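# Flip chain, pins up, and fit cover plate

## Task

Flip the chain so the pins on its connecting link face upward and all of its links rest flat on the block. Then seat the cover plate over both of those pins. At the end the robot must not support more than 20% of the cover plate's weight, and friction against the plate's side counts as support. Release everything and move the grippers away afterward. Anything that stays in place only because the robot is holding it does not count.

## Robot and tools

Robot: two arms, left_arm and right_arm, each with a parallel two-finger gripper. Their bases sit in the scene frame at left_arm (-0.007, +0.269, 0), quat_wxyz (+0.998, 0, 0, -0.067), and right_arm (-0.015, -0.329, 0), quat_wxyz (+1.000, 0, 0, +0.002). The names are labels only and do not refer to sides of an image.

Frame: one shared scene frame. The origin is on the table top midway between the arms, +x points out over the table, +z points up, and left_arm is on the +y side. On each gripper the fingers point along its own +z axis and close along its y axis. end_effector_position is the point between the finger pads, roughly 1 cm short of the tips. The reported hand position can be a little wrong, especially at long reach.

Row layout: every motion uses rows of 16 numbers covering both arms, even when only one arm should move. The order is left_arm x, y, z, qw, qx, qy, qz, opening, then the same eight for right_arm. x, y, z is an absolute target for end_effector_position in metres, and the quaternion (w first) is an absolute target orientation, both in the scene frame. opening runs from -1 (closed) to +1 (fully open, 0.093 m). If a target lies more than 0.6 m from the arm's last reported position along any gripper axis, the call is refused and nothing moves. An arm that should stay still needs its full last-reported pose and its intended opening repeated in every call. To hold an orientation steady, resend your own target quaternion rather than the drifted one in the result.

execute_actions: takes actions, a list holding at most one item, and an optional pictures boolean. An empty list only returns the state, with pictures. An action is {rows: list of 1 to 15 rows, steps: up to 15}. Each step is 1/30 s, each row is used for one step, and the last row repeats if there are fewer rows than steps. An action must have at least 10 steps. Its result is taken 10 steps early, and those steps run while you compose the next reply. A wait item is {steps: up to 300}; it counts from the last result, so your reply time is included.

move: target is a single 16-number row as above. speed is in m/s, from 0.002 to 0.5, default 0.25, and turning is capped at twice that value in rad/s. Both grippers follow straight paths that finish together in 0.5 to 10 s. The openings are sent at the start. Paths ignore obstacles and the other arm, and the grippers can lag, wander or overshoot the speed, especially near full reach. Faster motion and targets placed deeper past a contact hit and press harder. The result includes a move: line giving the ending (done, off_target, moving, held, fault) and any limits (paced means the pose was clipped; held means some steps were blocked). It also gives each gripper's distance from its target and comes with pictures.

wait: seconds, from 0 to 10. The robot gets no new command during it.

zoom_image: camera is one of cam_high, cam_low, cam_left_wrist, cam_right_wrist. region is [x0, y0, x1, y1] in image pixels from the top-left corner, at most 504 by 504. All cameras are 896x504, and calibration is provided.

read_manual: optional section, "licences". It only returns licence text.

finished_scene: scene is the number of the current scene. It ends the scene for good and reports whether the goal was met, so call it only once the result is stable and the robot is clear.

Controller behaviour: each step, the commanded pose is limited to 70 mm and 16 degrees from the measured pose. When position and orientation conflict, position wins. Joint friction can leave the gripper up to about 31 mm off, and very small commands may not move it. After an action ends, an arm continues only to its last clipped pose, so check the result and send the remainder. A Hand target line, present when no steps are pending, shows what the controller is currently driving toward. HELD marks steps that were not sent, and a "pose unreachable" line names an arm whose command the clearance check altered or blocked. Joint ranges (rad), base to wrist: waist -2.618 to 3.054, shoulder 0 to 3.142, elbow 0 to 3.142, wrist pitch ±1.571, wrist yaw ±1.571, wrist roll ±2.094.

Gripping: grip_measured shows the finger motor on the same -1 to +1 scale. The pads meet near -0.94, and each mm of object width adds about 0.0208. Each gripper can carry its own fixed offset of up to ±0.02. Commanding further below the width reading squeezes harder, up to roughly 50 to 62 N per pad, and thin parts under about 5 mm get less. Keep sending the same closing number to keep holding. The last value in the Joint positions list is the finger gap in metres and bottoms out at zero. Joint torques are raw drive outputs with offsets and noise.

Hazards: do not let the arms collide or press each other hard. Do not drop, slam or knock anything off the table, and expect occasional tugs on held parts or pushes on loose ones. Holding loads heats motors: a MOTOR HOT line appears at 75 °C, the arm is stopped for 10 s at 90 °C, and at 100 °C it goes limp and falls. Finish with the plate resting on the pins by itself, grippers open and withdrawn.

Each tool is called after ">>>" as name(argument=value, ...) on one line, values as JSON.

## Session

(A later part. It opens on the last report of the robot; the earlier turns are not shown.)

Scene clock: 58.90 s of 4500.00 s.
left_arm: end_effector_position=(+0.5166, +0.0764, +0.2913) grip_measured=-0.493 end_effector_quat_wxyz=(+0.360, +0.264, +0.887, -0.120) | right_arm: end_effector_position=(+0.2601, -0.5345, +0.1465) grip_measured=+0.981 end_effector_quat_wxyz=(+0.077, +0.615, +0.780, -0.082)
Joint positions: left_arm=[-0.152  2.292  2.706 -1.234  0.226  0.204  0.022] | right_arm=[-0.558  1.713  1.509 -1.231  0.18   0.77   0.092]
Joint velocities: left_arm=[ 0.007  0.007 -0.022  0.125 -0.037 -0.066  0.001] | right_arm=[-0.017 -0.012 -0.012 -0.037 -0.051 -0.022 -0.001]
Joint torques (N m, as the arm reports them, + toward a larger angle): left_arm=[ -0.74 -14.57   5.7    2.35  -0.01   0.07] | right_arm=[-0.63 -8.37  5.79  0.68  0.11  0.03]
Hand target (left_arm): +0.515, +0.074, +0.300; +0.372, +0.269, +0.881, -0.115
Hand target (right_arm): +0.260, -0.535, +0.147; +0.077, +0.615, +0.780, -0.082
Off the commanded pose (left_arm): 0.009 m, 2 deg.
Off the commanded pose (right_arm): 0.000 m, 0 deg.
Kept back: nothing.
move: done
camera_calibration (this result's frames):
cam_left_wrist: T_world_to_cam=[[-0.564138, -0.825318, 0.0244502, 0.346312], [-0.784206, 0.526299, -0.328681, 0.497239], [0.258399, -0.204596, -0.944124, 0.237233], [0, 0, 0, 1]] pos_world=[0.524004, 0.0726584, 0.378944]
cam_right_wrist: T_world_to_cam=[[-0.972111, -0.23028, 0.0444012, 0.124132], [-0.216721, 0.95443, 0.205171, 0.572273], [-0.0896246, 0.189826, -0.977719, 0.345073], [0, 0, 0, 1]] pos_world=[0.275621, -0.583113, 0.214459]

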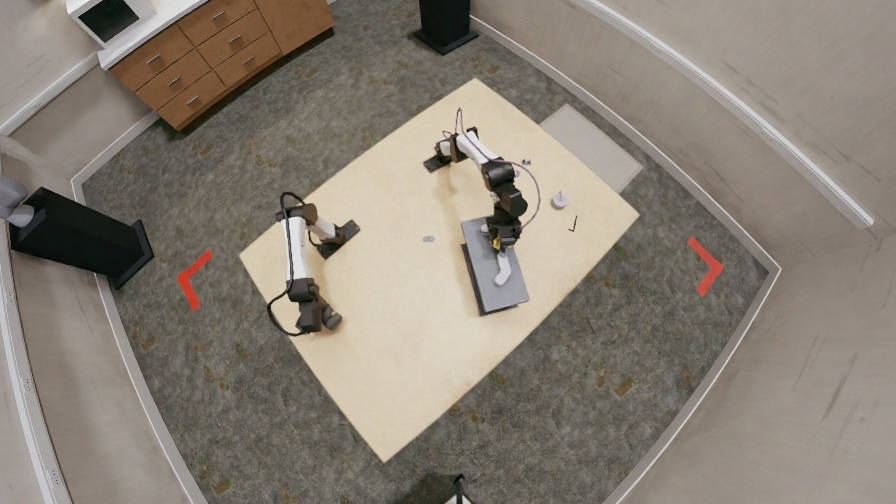

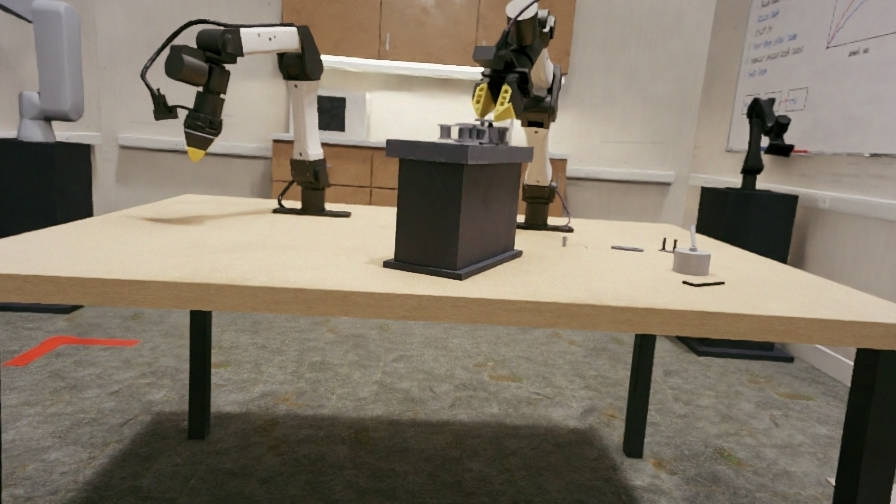

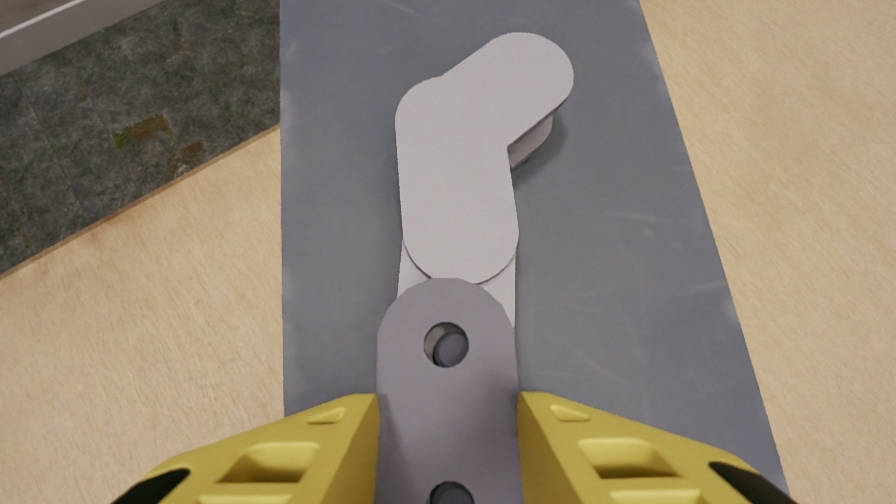

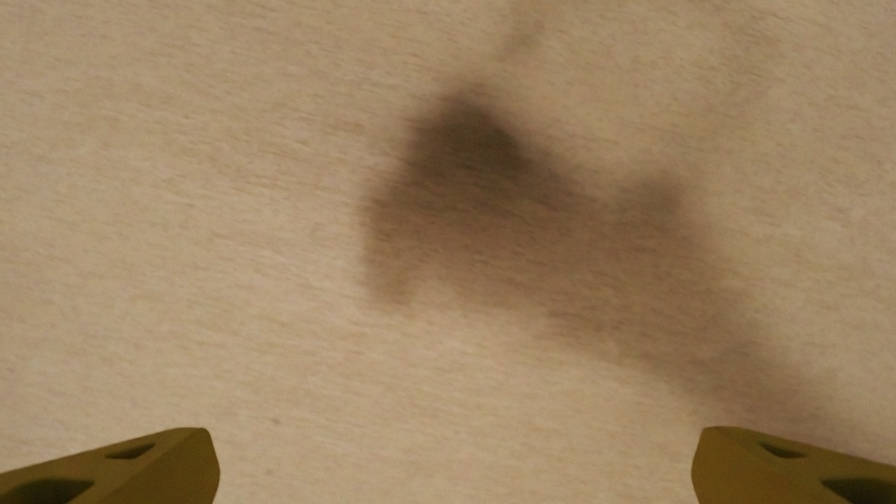

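Need ~1.5 mm right; pins are chamfered.

>>> move(target=[0.514,0.071,0.292,0.362,0.266,0.886,-0.119,-0.52,0.2601,-0.5345,0.1465,0.077,0.615,0.78,-0.082,1], speed=0.006)

>>> zoom_image(camera="cam_left_wrist", region=[340,280,560,504])

Scene clock: 60.47 s of 4500.00 s.
left_arm: end_effector_position=(+0.5159, +0.0731, +0.2914) grip_measured=-0.493 end_effector_quat_wxyz=(+0.360, +0.267, +0.886, -0.121) | right_arm: end_effector_position=(+0.2601, -0.5345, +0.1465) grip_measured=+0.981 end_effector_quat_wxyz=(+0.077, +0.615, +0.780, -0.082)
Joint positions: left_arm=[-0.158  2.292  2.705 -1.231  0.226  0.204  0.022] | right_arm=[-0.558  1.713  1.509 -1.231  0.18   0.77   0.092]
Joint velocities: left_arm=[ 0.007 -0.007 -0.012 -0.007 -0.022 -0.007 -0.001] | right_arm=[-0.022  0.007  0.017 -0.037  0.022  0.022 -0.   ]
Joint torques (N m, as the arm reports them, + toward a larger angle): left_arm=[ -0.74 -13.93   5.2    2.29   0.03  -0.08] | right_arm=[-0.54 -8.34  5.81  0.7   0.11  0.01]
Hand target (left_arm): +0.514, +0.071, +0.292; +0.361, +0.266, +0.886, -0.119
Hand target (right_arm): +0.260, -0.535, +0.147; +0.077, +0.615, +0.780, -0.082
Off the commanded pose (left_arm): 0.003 m, 0 deg.
Off the commanded pose (right_arm): 0.000 m, 0 deg.
Kept back: nothing.
move: done
camera_calibration (this result's frames):
cam_left_wrist: T_world_to_cam=[[-0.569209, -0.821847, 0.0238605, 0.345673], [-0.780377, 0.530895, -0.330399, 0.496635], [0.25887, -0.206686, -0.94354, 0.236638], [0, 0, 0, 1]] pos_world=[0.523064, 0.0693395, 0.379117]
cam_right_wrist: T_world_to_cam=[[-0.972111, -0.23028, 0.0444012, 0.124132], [-0.216721, 0.95443, 0.205171, 0.572273], [-0.0896246, 0.189826, -0.977719, 0.345073], [0, 0, 0, 1]] pos_world=[0.275621, -0.583113, 0.214459]

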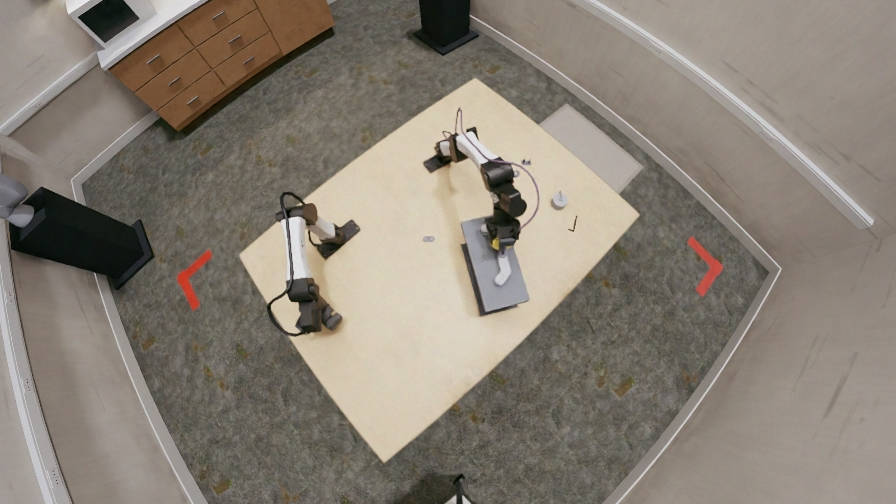

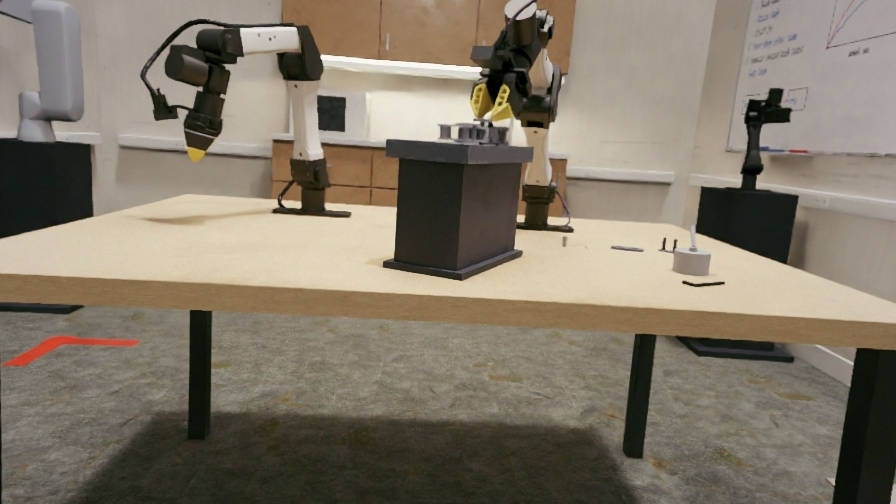

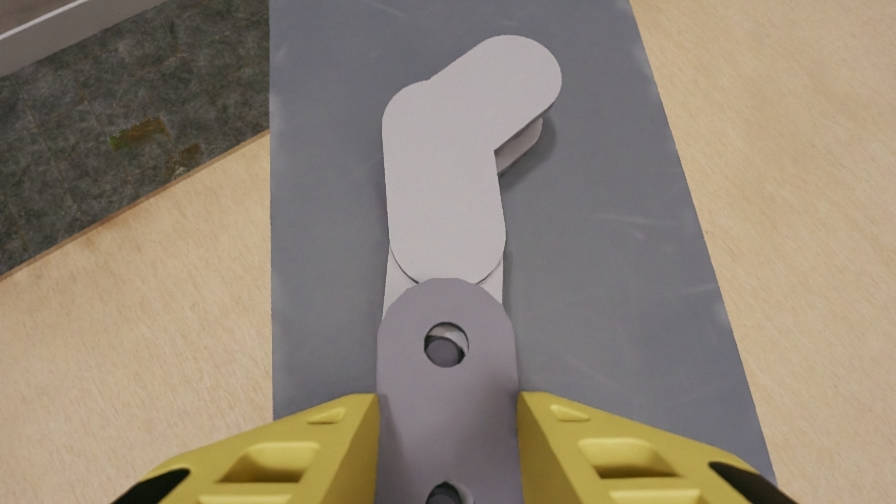

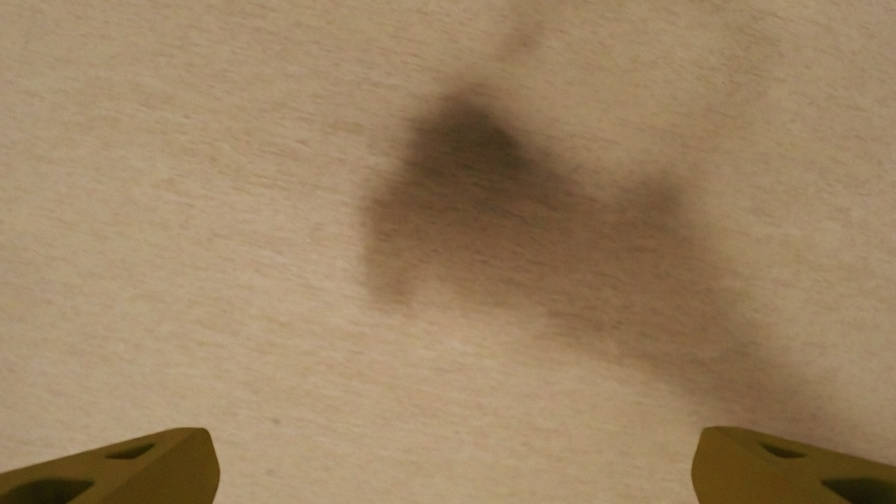

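Region (340, 280, 560, 504) of cam_left_wrist's 896x504 image, scaled by 2.250, with more detail than that image has; it fills the left 495 columns of this view, and the rest is white.

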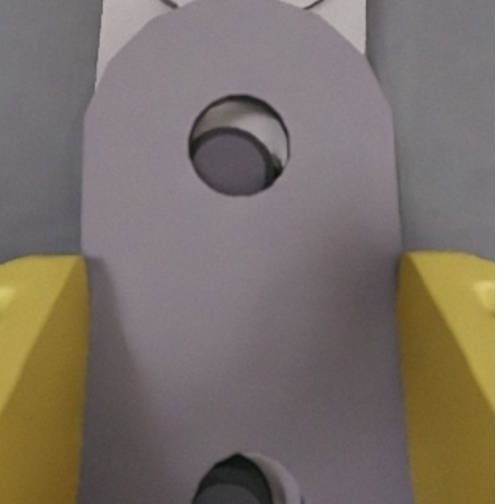

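Overshot; want y≈0.0748.

>>> move(target=[0.5165,0.077,0.2914,0.36,0.266,0.886,-0.121,-0.52,0.2601,-0.5345,0.1465,0.077,0.615,0.78,-0.082,1], speed=0.004)

Scene clock: 61.90 s of 4500.00 s.
left_arm: end_effector_position=(+0.5159, +0.0731, +0.2914) grip_measured=-0.493 end_effector_quat_wxyz=(+0.360, +0.267, +0.886, -0.121) | right_arm: end_effector_position=(+0.2601, -0.5345, +0.1465) grip_measured=+0.981 end_effector_quat_wxyz=(+0.077, +0.615, +0.780, -0.082)
Joint positions: left_arm=[-0.158  2.292  2.705 -1.231  0.226  0.204  0.022] | right_arm=[-0.558  1.713  1.509 -1.231  0.18   0.77   0.092]
Joint velocities: left_arm=[-0.002 -0.002  0.007 -0.051 -0.066 -0.022  0.001] | right_arm=[ 0.017  0.007 -0.027  0.007 -0.051 -0.037  0.   ]
Joint torques (N m, as the arm reports them, + toward a larger angle): left_arm=[  0.56 -13.1    6.68   2.14   0.11   0.01] | right_arm=[-0.66 -8.34  5.88  0.69  0.11  0.02]
Hand target (left_arm): +0.516, +0.077, +0.291; +0.360, +0.266, +0.886, -0.121
Hand target (right_arm): +0.260, -0.535, +0.147; +0.077, +0.615, +0.780, -0.082
Off the commanded pose (left_arm): 0.004 m, 0 deg.
Off the commanded pose (right_arm): 0.000 m, 0 deg.
Kept back: nothing.
move: done
camera_calibration (this result's frames):
cam_left_wrist: T_world_to_cam=[[-0.569209, -0.821847, 0.0238605, 0.345673], [-0.780377, 0.530895, -0.330399, 0.496635], [0.25887, -0.206686, -0.94354, 0.236638], [0, 0, 0, 1]] pos_world=[0.523064, 0.0693395, 0.379117]
cam_right_wrist: T_world_to_cam=[[-0.972111, -0.23028, 0.0444012, 0.124132], [-0.216721, 0.95443, 0.205171, 0.572273], [-0.0896246, 0.189826, -0.977719, 0.345073], [0, 0, 0, 1]] pos_world=[0.275621, -0.583113, 0.214459]

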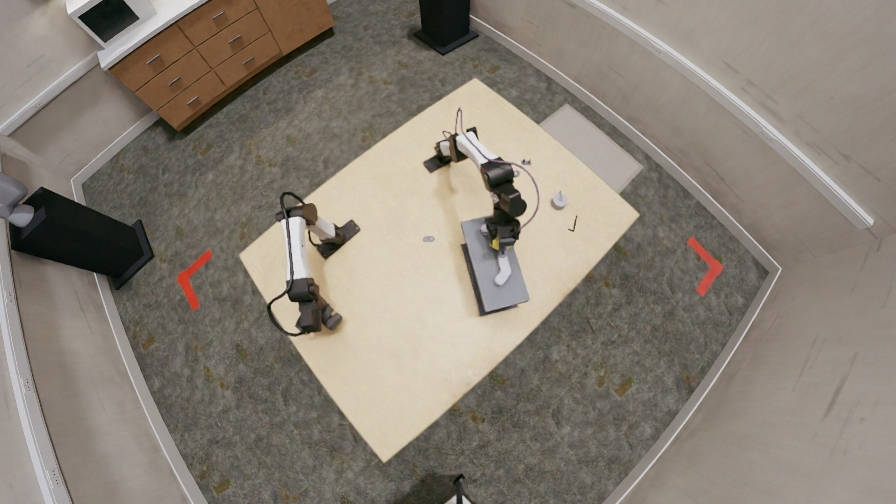

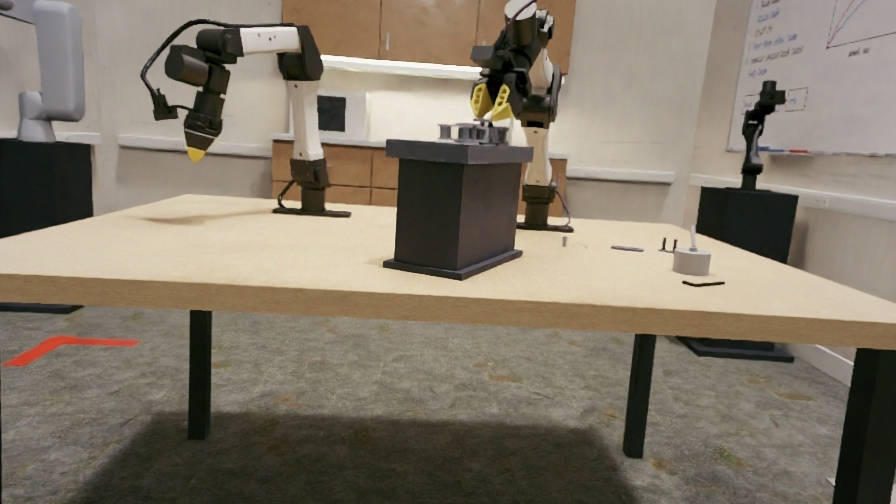

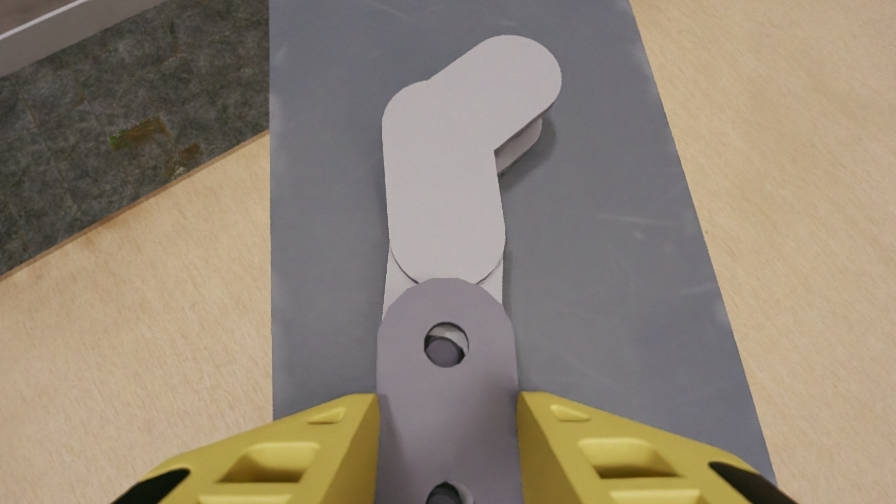

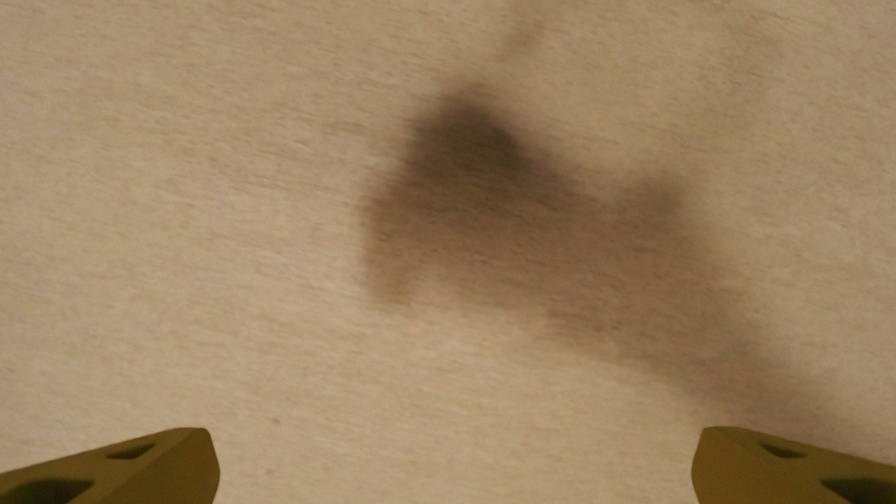

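>>> move(target=[0.517,0.079,0.2914,0.36,0.266,0.886,-0.121,-0.52,0.2601,-0.5345,0.1465,0.077,0.615,0.78,-0.082,1], speed=0.005)

Scene clock: 63.57 s of 4500.00 s.
left_arm: end_effector_position=(+0.5172, +0.0765, +0.2914) grip_measured=-0.493 end_effector_quat_wxyz=(+0.361, +0.264, +0.887, -0.120) | right_arm: end_effector_position=(+0.2601, -0.5345, +0.1465) grip_measured=+0.981 end_effector_quat_wxyz=(+0.077, +0.615, +0.780, -0.082)
Joint positions: left_arm=[-0.151  2.292  2.705 -1.231  0.226  0.204  0.022] | right_arm=[-0.558  1.713  1.509 -1.231  0.18   0.77   0.092]
Joint velocities: left_arm=[ 0.002  0.002  0.012  0.022 -0.051 -0.051 -0.001] | right_arm=[ 0.022  0.012  0.007 -0.007  0.022  0.007 -0.   ]
Joint torques (N m, as the arm reports them, + toward a larger angle): left_arm=[  0.43 -13.26   6.87   2.12   0.19   0.09] | right_arm=[-0.59 -8.38  5.78  0.7   0.11  0.02]
Hand target (left_arm): +0.517, +0.079, +0.291; +0.360, +0.266, +0.886, -0.121
Hand target (right_arm): +0.260, -0.535, +0.147; +0.077, +0.615, +0.780, -0.082
Off the commanded pose (left_arm): 0.003 m, 0 deg.
Off the commanded pose (right_arm): 0.000 m, 0 deg.
Kept back: nothing.
move: done
camera_calibration (this result's frames):
cam_left_wrist: T_world_to_cam=[[-0.563867, -0.825521, 0.0238605, 0.346701], [-0.783803, 0.525823, -0.330399, 0.497976], [0.260205, -0.205003, -0.94354, 0.236194], [0, 0, 0, 1]] pos_world=[0.52435, 0.0727819, 0.379117]
cam_right_wrist: T_world_to_cam=[[-0.972111, -0.23028, 0.0444012, 0.124132], [-0.216721, 0.95443, 0.205171, 0.572273], [-0.0896246, 0.189826, -0.977719, 0.345073], [0, 0, 0, 1]] pos_world=[0.275621, -0.583113, 0.214459]

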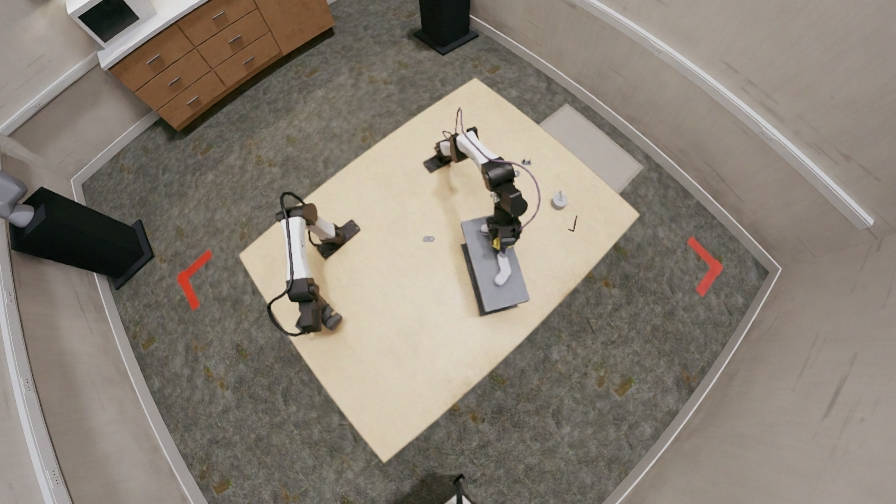

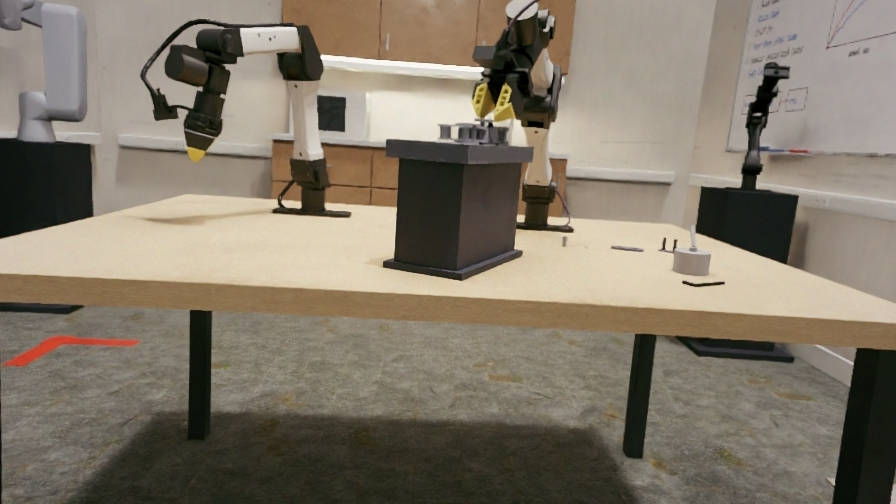

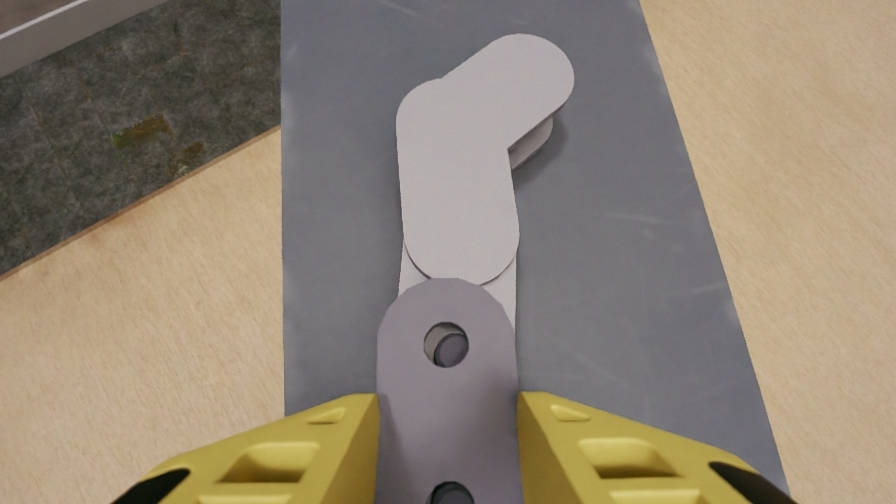

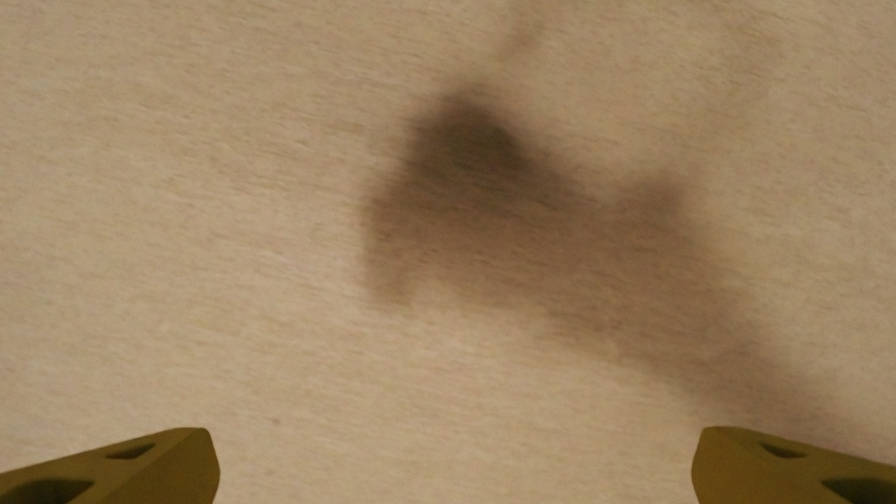

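>>> move(target=[0.5155,0.074,0.2914,0.3586,0.2672,0.8859,-0.128,-0.52,0.2601,-0.5345,0.1465,0.077,0.615,0.78,-0.082,1], speed=0.005)

>>> zoom_image(camera="cam_left_wrist", region=[340,280,560,504])

Scene clock: 66.10 s of 4500.00 s.
left_arm: end_effector_position=(+0.5167, +0.0755, +0.2916) grip_measured=-0.493 end_effector_quat_wxyz=(+0.360, +0.265, +0.886, -0.123) | right_arm: end_effector_position=(+0.2601, -0.5345, +0.1465) grip_measured=+0.981 end_effector_quat_wxyz=(+0.077, +0.615, +0.780, -0.082)
Joint positions: left_arm=[-0.151  2.292  2.705 -1.231  0.233  0.204  0.022] | right_arm=[-0.558  1.713  1.509 -1.231  0.18   0.77   0.092]
Joint velocities: left_arm=[ 0.002 -0.012  0.002 -0.081 -0.051  0.007 -0.   ] | right_arm=[-0.002 -0.007 -0.017 -0.095 -0.007  0.037 -0.   ]
Joint torques (N m, as the arm reports them, + toward a larger angle): left_arm=[ -0.16 -12.78   7.32   2.1    0.19   0.01] | right_arm=[-0.61 -8.37  5.87  0.7   0.11  0.01]
Hand target (left_arm): +0.516, +0.074, +0.291; +0.359, +0.267, +0.885, -0.128
Hand target (right_arm): +0.260, -0.535, +0.147; +0.077, +0.615, +0.780, -0.082
Off the commanded pose (left_arm): 0.002 m, 1 deg.
Off the commanded pose (right_arm): 0.000 m, 0 deg.
Kept back: nothing.
move: done
camera_calibration (this result's frames):
cam_left_wrist: T_world_to_cam=[[-0.567487, -0.822894, 0.0283562, 0.345994], [-0.781907, 0.52779, -0.33175, 0.497452], [0.258029, -0.210436, -0.942941, 0.237645], [0, 0, 0, 1]] pos_world=[0.523989, 0.0721751, 0.379304]
cam_right_wrist: T_world_to_cam=[[-0.972111, -0.23028, 0.0444012, 0.124132], [-0.216721, 0.95443, 0.205171, 0.572273], [-0.0896246, 0.189826, -0.977719, 0.345073], [0, 0, 0, 1]] pos_world=[0.275621, -0.583113, 0.214459]

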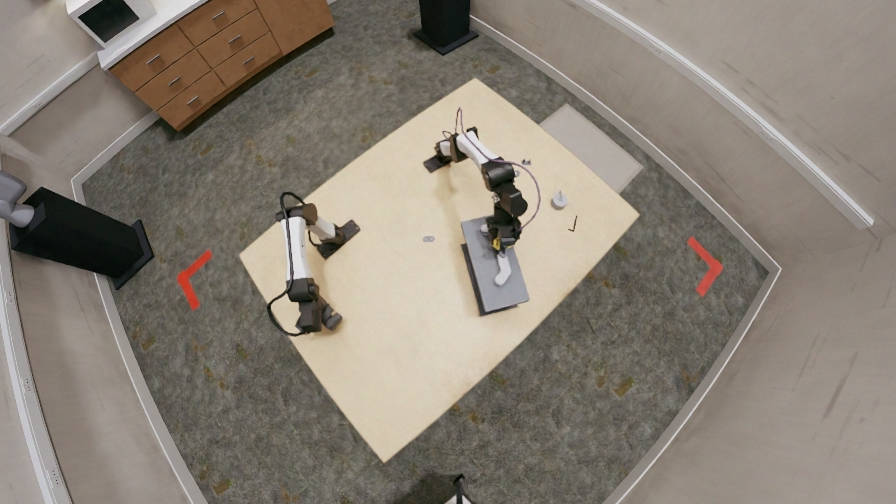

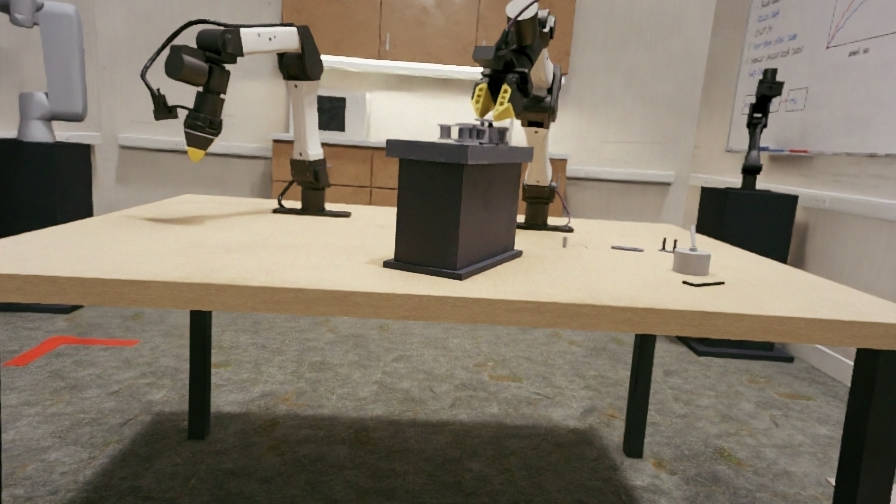

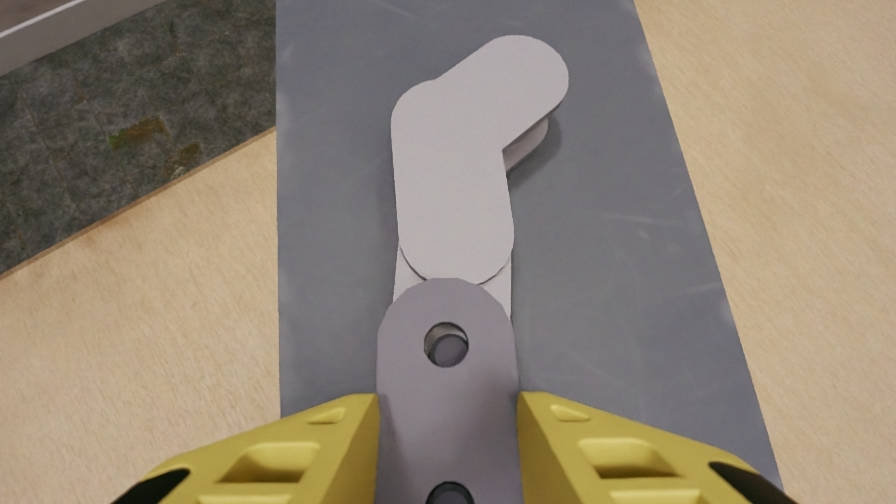

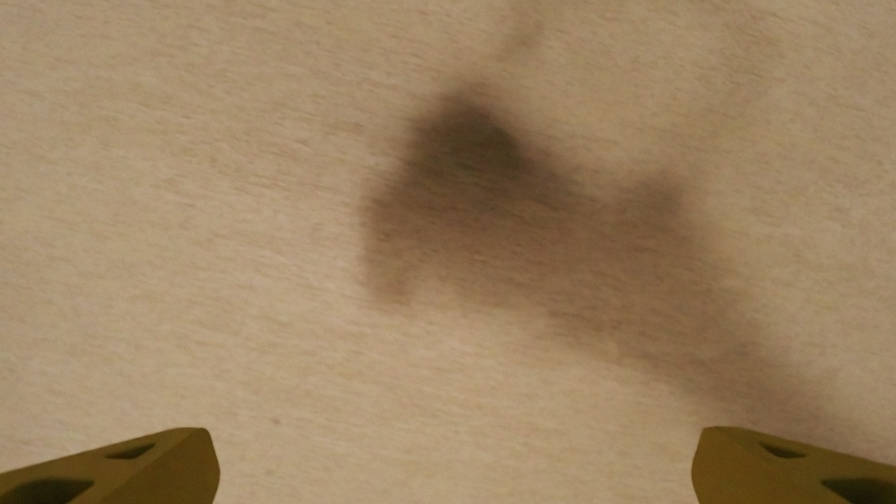

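Region (340, 280, 560, 504) of cam_left_wrist's 896x504 image, scaled by 2.250, with more detail than that image has; it fills the left 495 columns of this view, and the rest is white.

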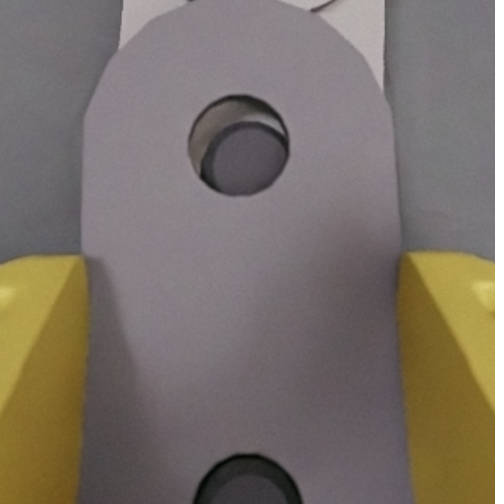

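>>> move(target=[0.5155,0.0757,0.282,0.351,0.266,0.89,-0.121,-0.52,0.2601,-0.5345,0.1465,0.077,0.615,0.78,-0.082,1], speed=0.006)

>>> zoom_image(camera="cam_left_wrist", region=[340,280,560,504])

Scene clock: 68.40 s of 4500.00 s.
left_arm: end_effector_position=(+0.5184, +0.0750, +0.2900) grip_measured=-0.493 end_effector_quat_wxyz=(+0.363, +0.265, +0.885, -0.123) | right_arm: end_effector_position=(+0.2601, -0.5345, +0.1465) grip_measured=+0.981 end_effector_quat_wxyz=(+0.077, +0.615, +0.780, -0.082)
Joint positions: left_arm=[-0.151  2.279  2.67  -1.204  0.233  0.204  0.022] | right_arm=[-0.558  1.713  1.509 -1.231  0.18   0.77   0.092]
Joint velocities: left_arm=[-0.017  0.002 -0.012 -0.022 -0.007  0.007  0.001] | right_arm=[-0.012 -0.002 -0.002 -0.007 -0.037  0.081  0.001]
Joint torques (N m, as the arm reports them, + toward a larger angle): left_arm=[ -0.21 -13.15   5.13   2.06   0.07   0.02] | right_arm=[-0.59 -8.33  5.87  0.7   0.11  0.01]
Hand target (left_arm): +0.516, +0.076, +0.282; +0.350, +0.266, +0.890, -0.121
Hand target (right_arm): +0.260, -0.535, +0.147; +0.077, +0.615, +0.780, -0.082
Off the commanded pose (left_arm): 0.009 m, 1 deg.
Off the commanded pose (right_arm): 0.000 m, 0 deg.
Kept back: nothing.
move: done
camera_calibration (this result's frames):
cam_left_wrist: T_world_to_cam=[[-0.567618, -0.822855, 0.0268017, 0.347102], [-0.780318, 0.527325, -0.336203, 0.499009], [0.262513, -0.211749, -0.941408, 0.232968], [0, 0, 0, 1]] pos_world=[0.52525, 0.0718058, 0.377783]
cam_right_wrist: T_world_to_cam=[[-0.972111, -0.23028, 0.0444012, 0.124132], [-0.216721, 0.95443, 0.205171, 0.572273], [-0.0896246, 0.189826, -0.977719, 0.345073], [0, 0, 0, 1]] pos_world=[0.275621, -0.583113, 0.214459]

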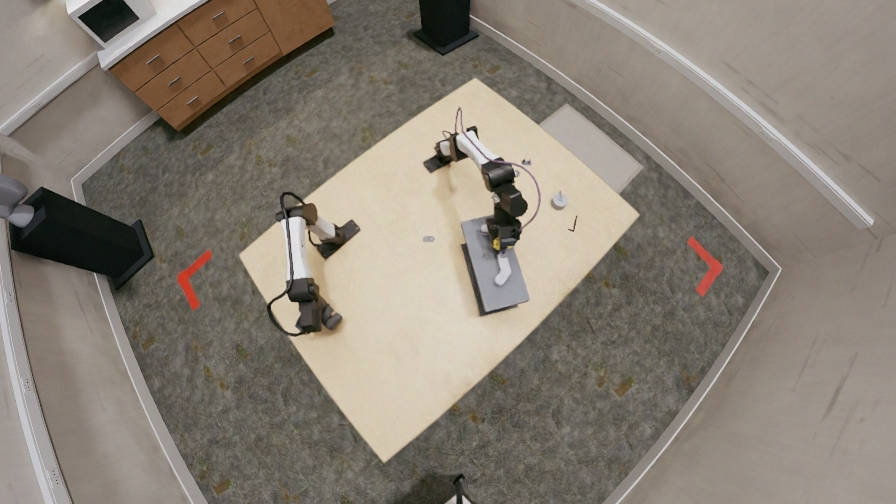

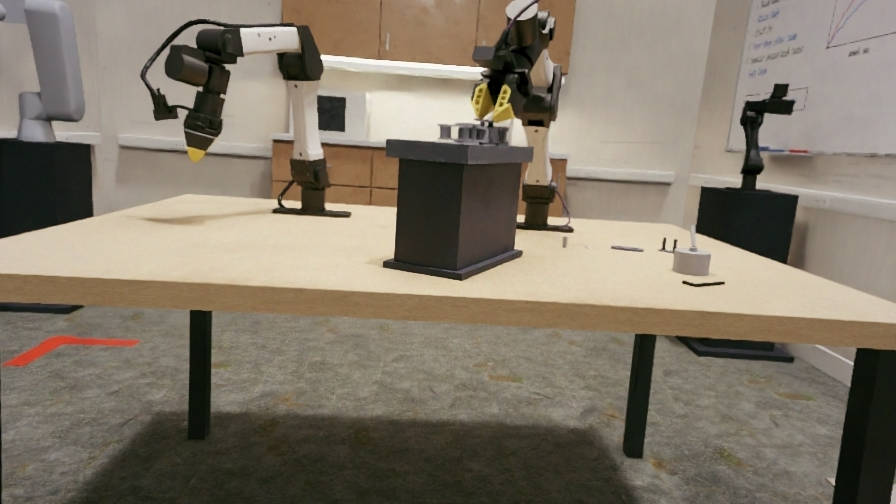

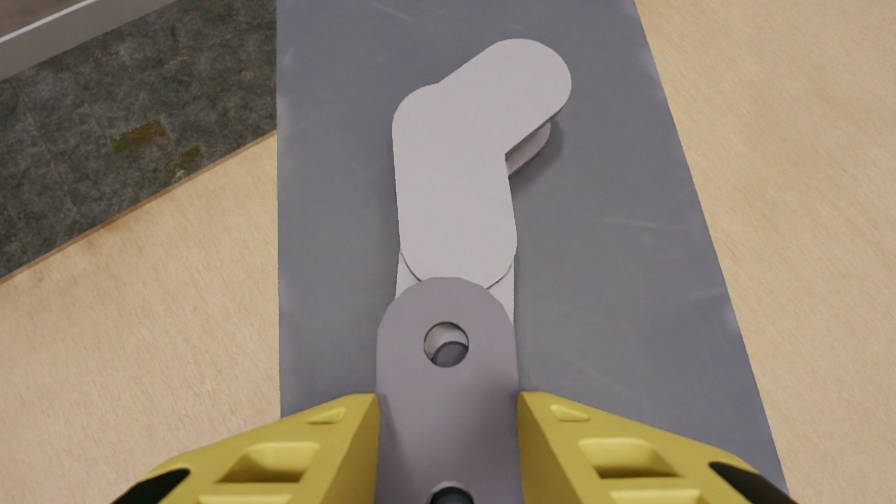

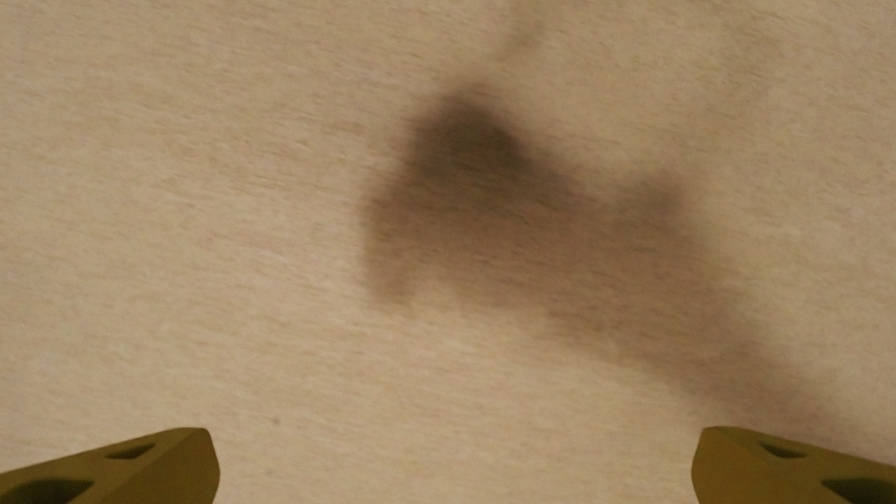

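Region (340, 280, 560, 504) of cam_left_wrist's 896x504 image, scaled by 2.250, with more detail than that image has; it fills the left 495 columns of this view, and the rest is white.

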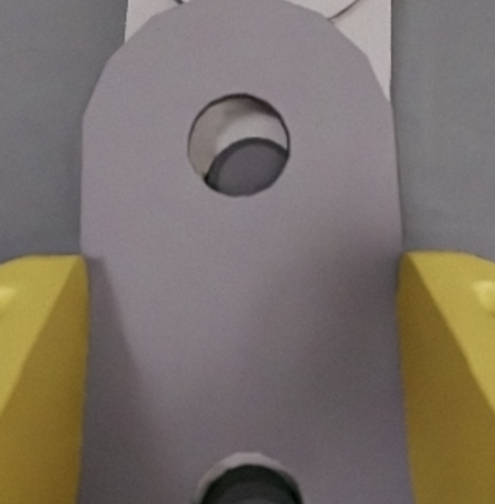

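Resting on pins, 3 mm forward; slide back radially with light pressure.

>>> move(target=[0.512,0.0768,0.287,0.355,0.266,0.888,-0.122,-0.52,0.2601,-0.5345,0.1465,0.077,0.615,0.78,-0.082,1], speed=0.004)

>>> zoom_image(camera="cam_left_wrist", region=[340,280,560,504])

Scene clock: 70.93 s of 4500.00 s.
left_arm: end_effector_position=(+0.5150, +0.0760, +0.2835) grip_measured=-0.493 end_effector_quat_wxyz=(+0.352, +0.265, +0.889, -0.123) | right_arm: end_effector_position=(+0.2601, -0.5345, +0.1465) grip_measured=+0.981 end_effector_quat_wxyz=(+0.077, +0.615, +0.780, -0.082)
Joint positions: left_arm=[-0.151  2.259  2.618 -1.195  0.233  0.204  0.022] | right_arm=[-0.558  1.713  1.509 -1.231  0.18   0.77   0.092]
Joint velocities: left_arm=[-0.017 -0.002 -0.002  0.022  0.037  0.007  0.   ] | right_arm=[ 0.007 -0.007  0.027 -0.022 -0.022 -0.037 -0.001]
Joint torques (N m, as the arm reports them, + toward a larger angle): left_arm=[ -0.15 -14.17   5.87   2.17   0.1    0.03] | right_arm=[-0.61 -8.33  5.79  0.7   0.11  0.03]
Hand target (left_arm): +0.512, +0.077, +0.287; +0.354, +0.266, +0.888, -0.122
Hand target (right_arm): +0.260, -0.535, +0.147; +0.077, +0.615, +0.780, -0.082
Off the commanded pose (left_arm): 0.005 m, 0 deg.
Off the commanded pose (right_arm): 0.000 m, 0 deg.
Kept back: nothing.
move: done
camera_calibration (this result's frames):
cam_left_wrist: T_world_to_cam=[[-0.566976, -0.823044, 0.0337314, 0.343907], [-0.787246, 0.529353, -0.316274, 0.491464], [0.242452, -0.205875, -0.948068, 0.239684], [0, 0, 0, 1]] pos_world=[0.523778, 0.072237, 0.371074]
cam_right_wrist: T_world_to_cam=[[-0.972111, -0.23028, 0.0444012, 0.124132], [-0.216721, 0.95443, 0.205171, 0.572273], [-0.0896246, 0.189826, -0.977719, 0.345073], [0, 0, 0, 1]] pos_world=[0.275621, -0.583113, 0.214459]

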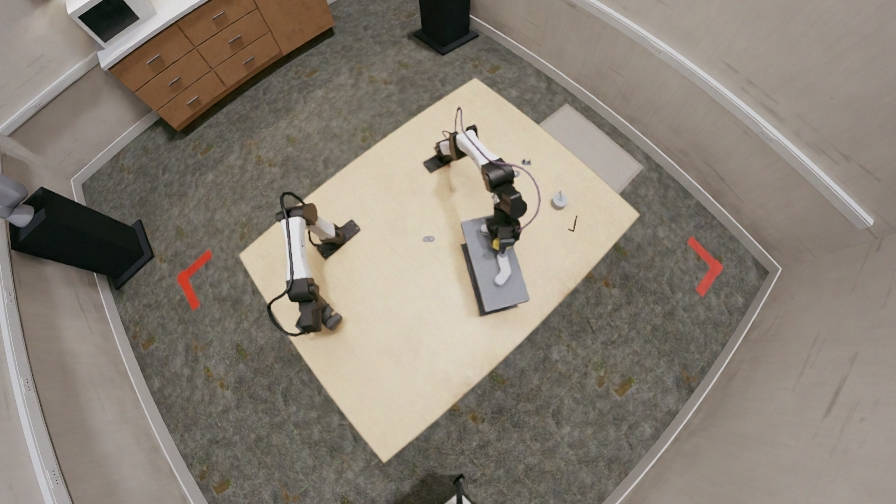

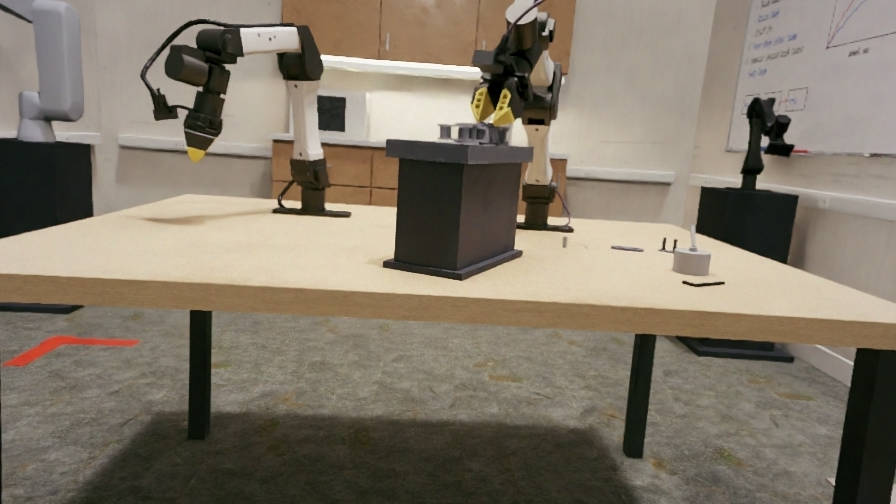

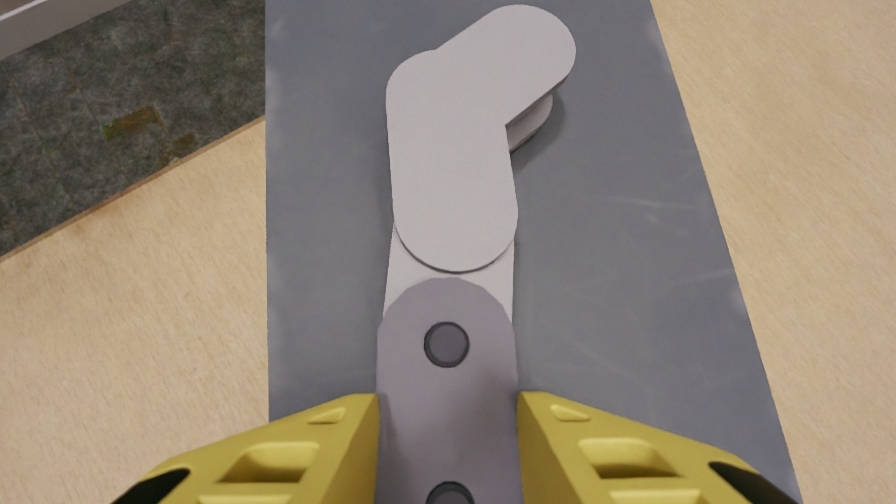

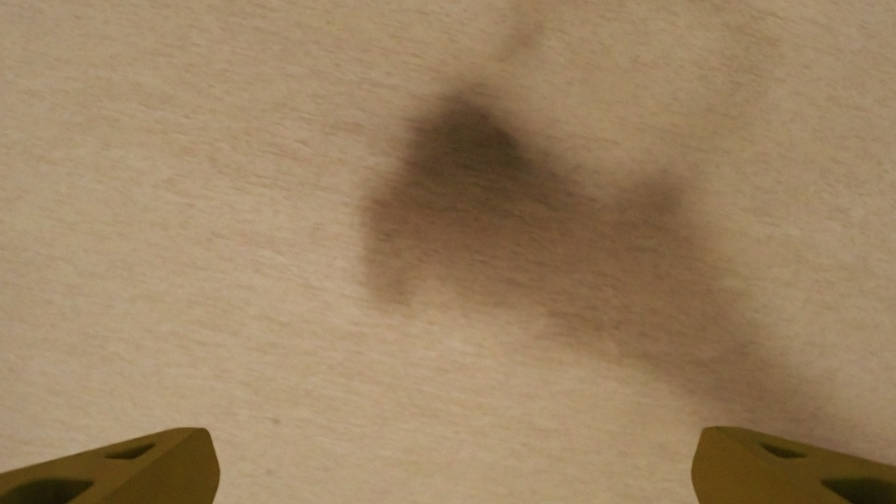

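Region (340, 280, 560, 504) of cam_left_wrist's 896x504 image, scaled by 2.250, with more detail than that image has; it fills the left 495 columns of this view, and the rest is white.

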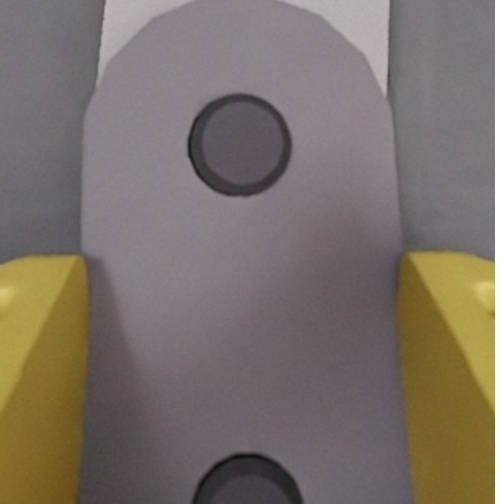

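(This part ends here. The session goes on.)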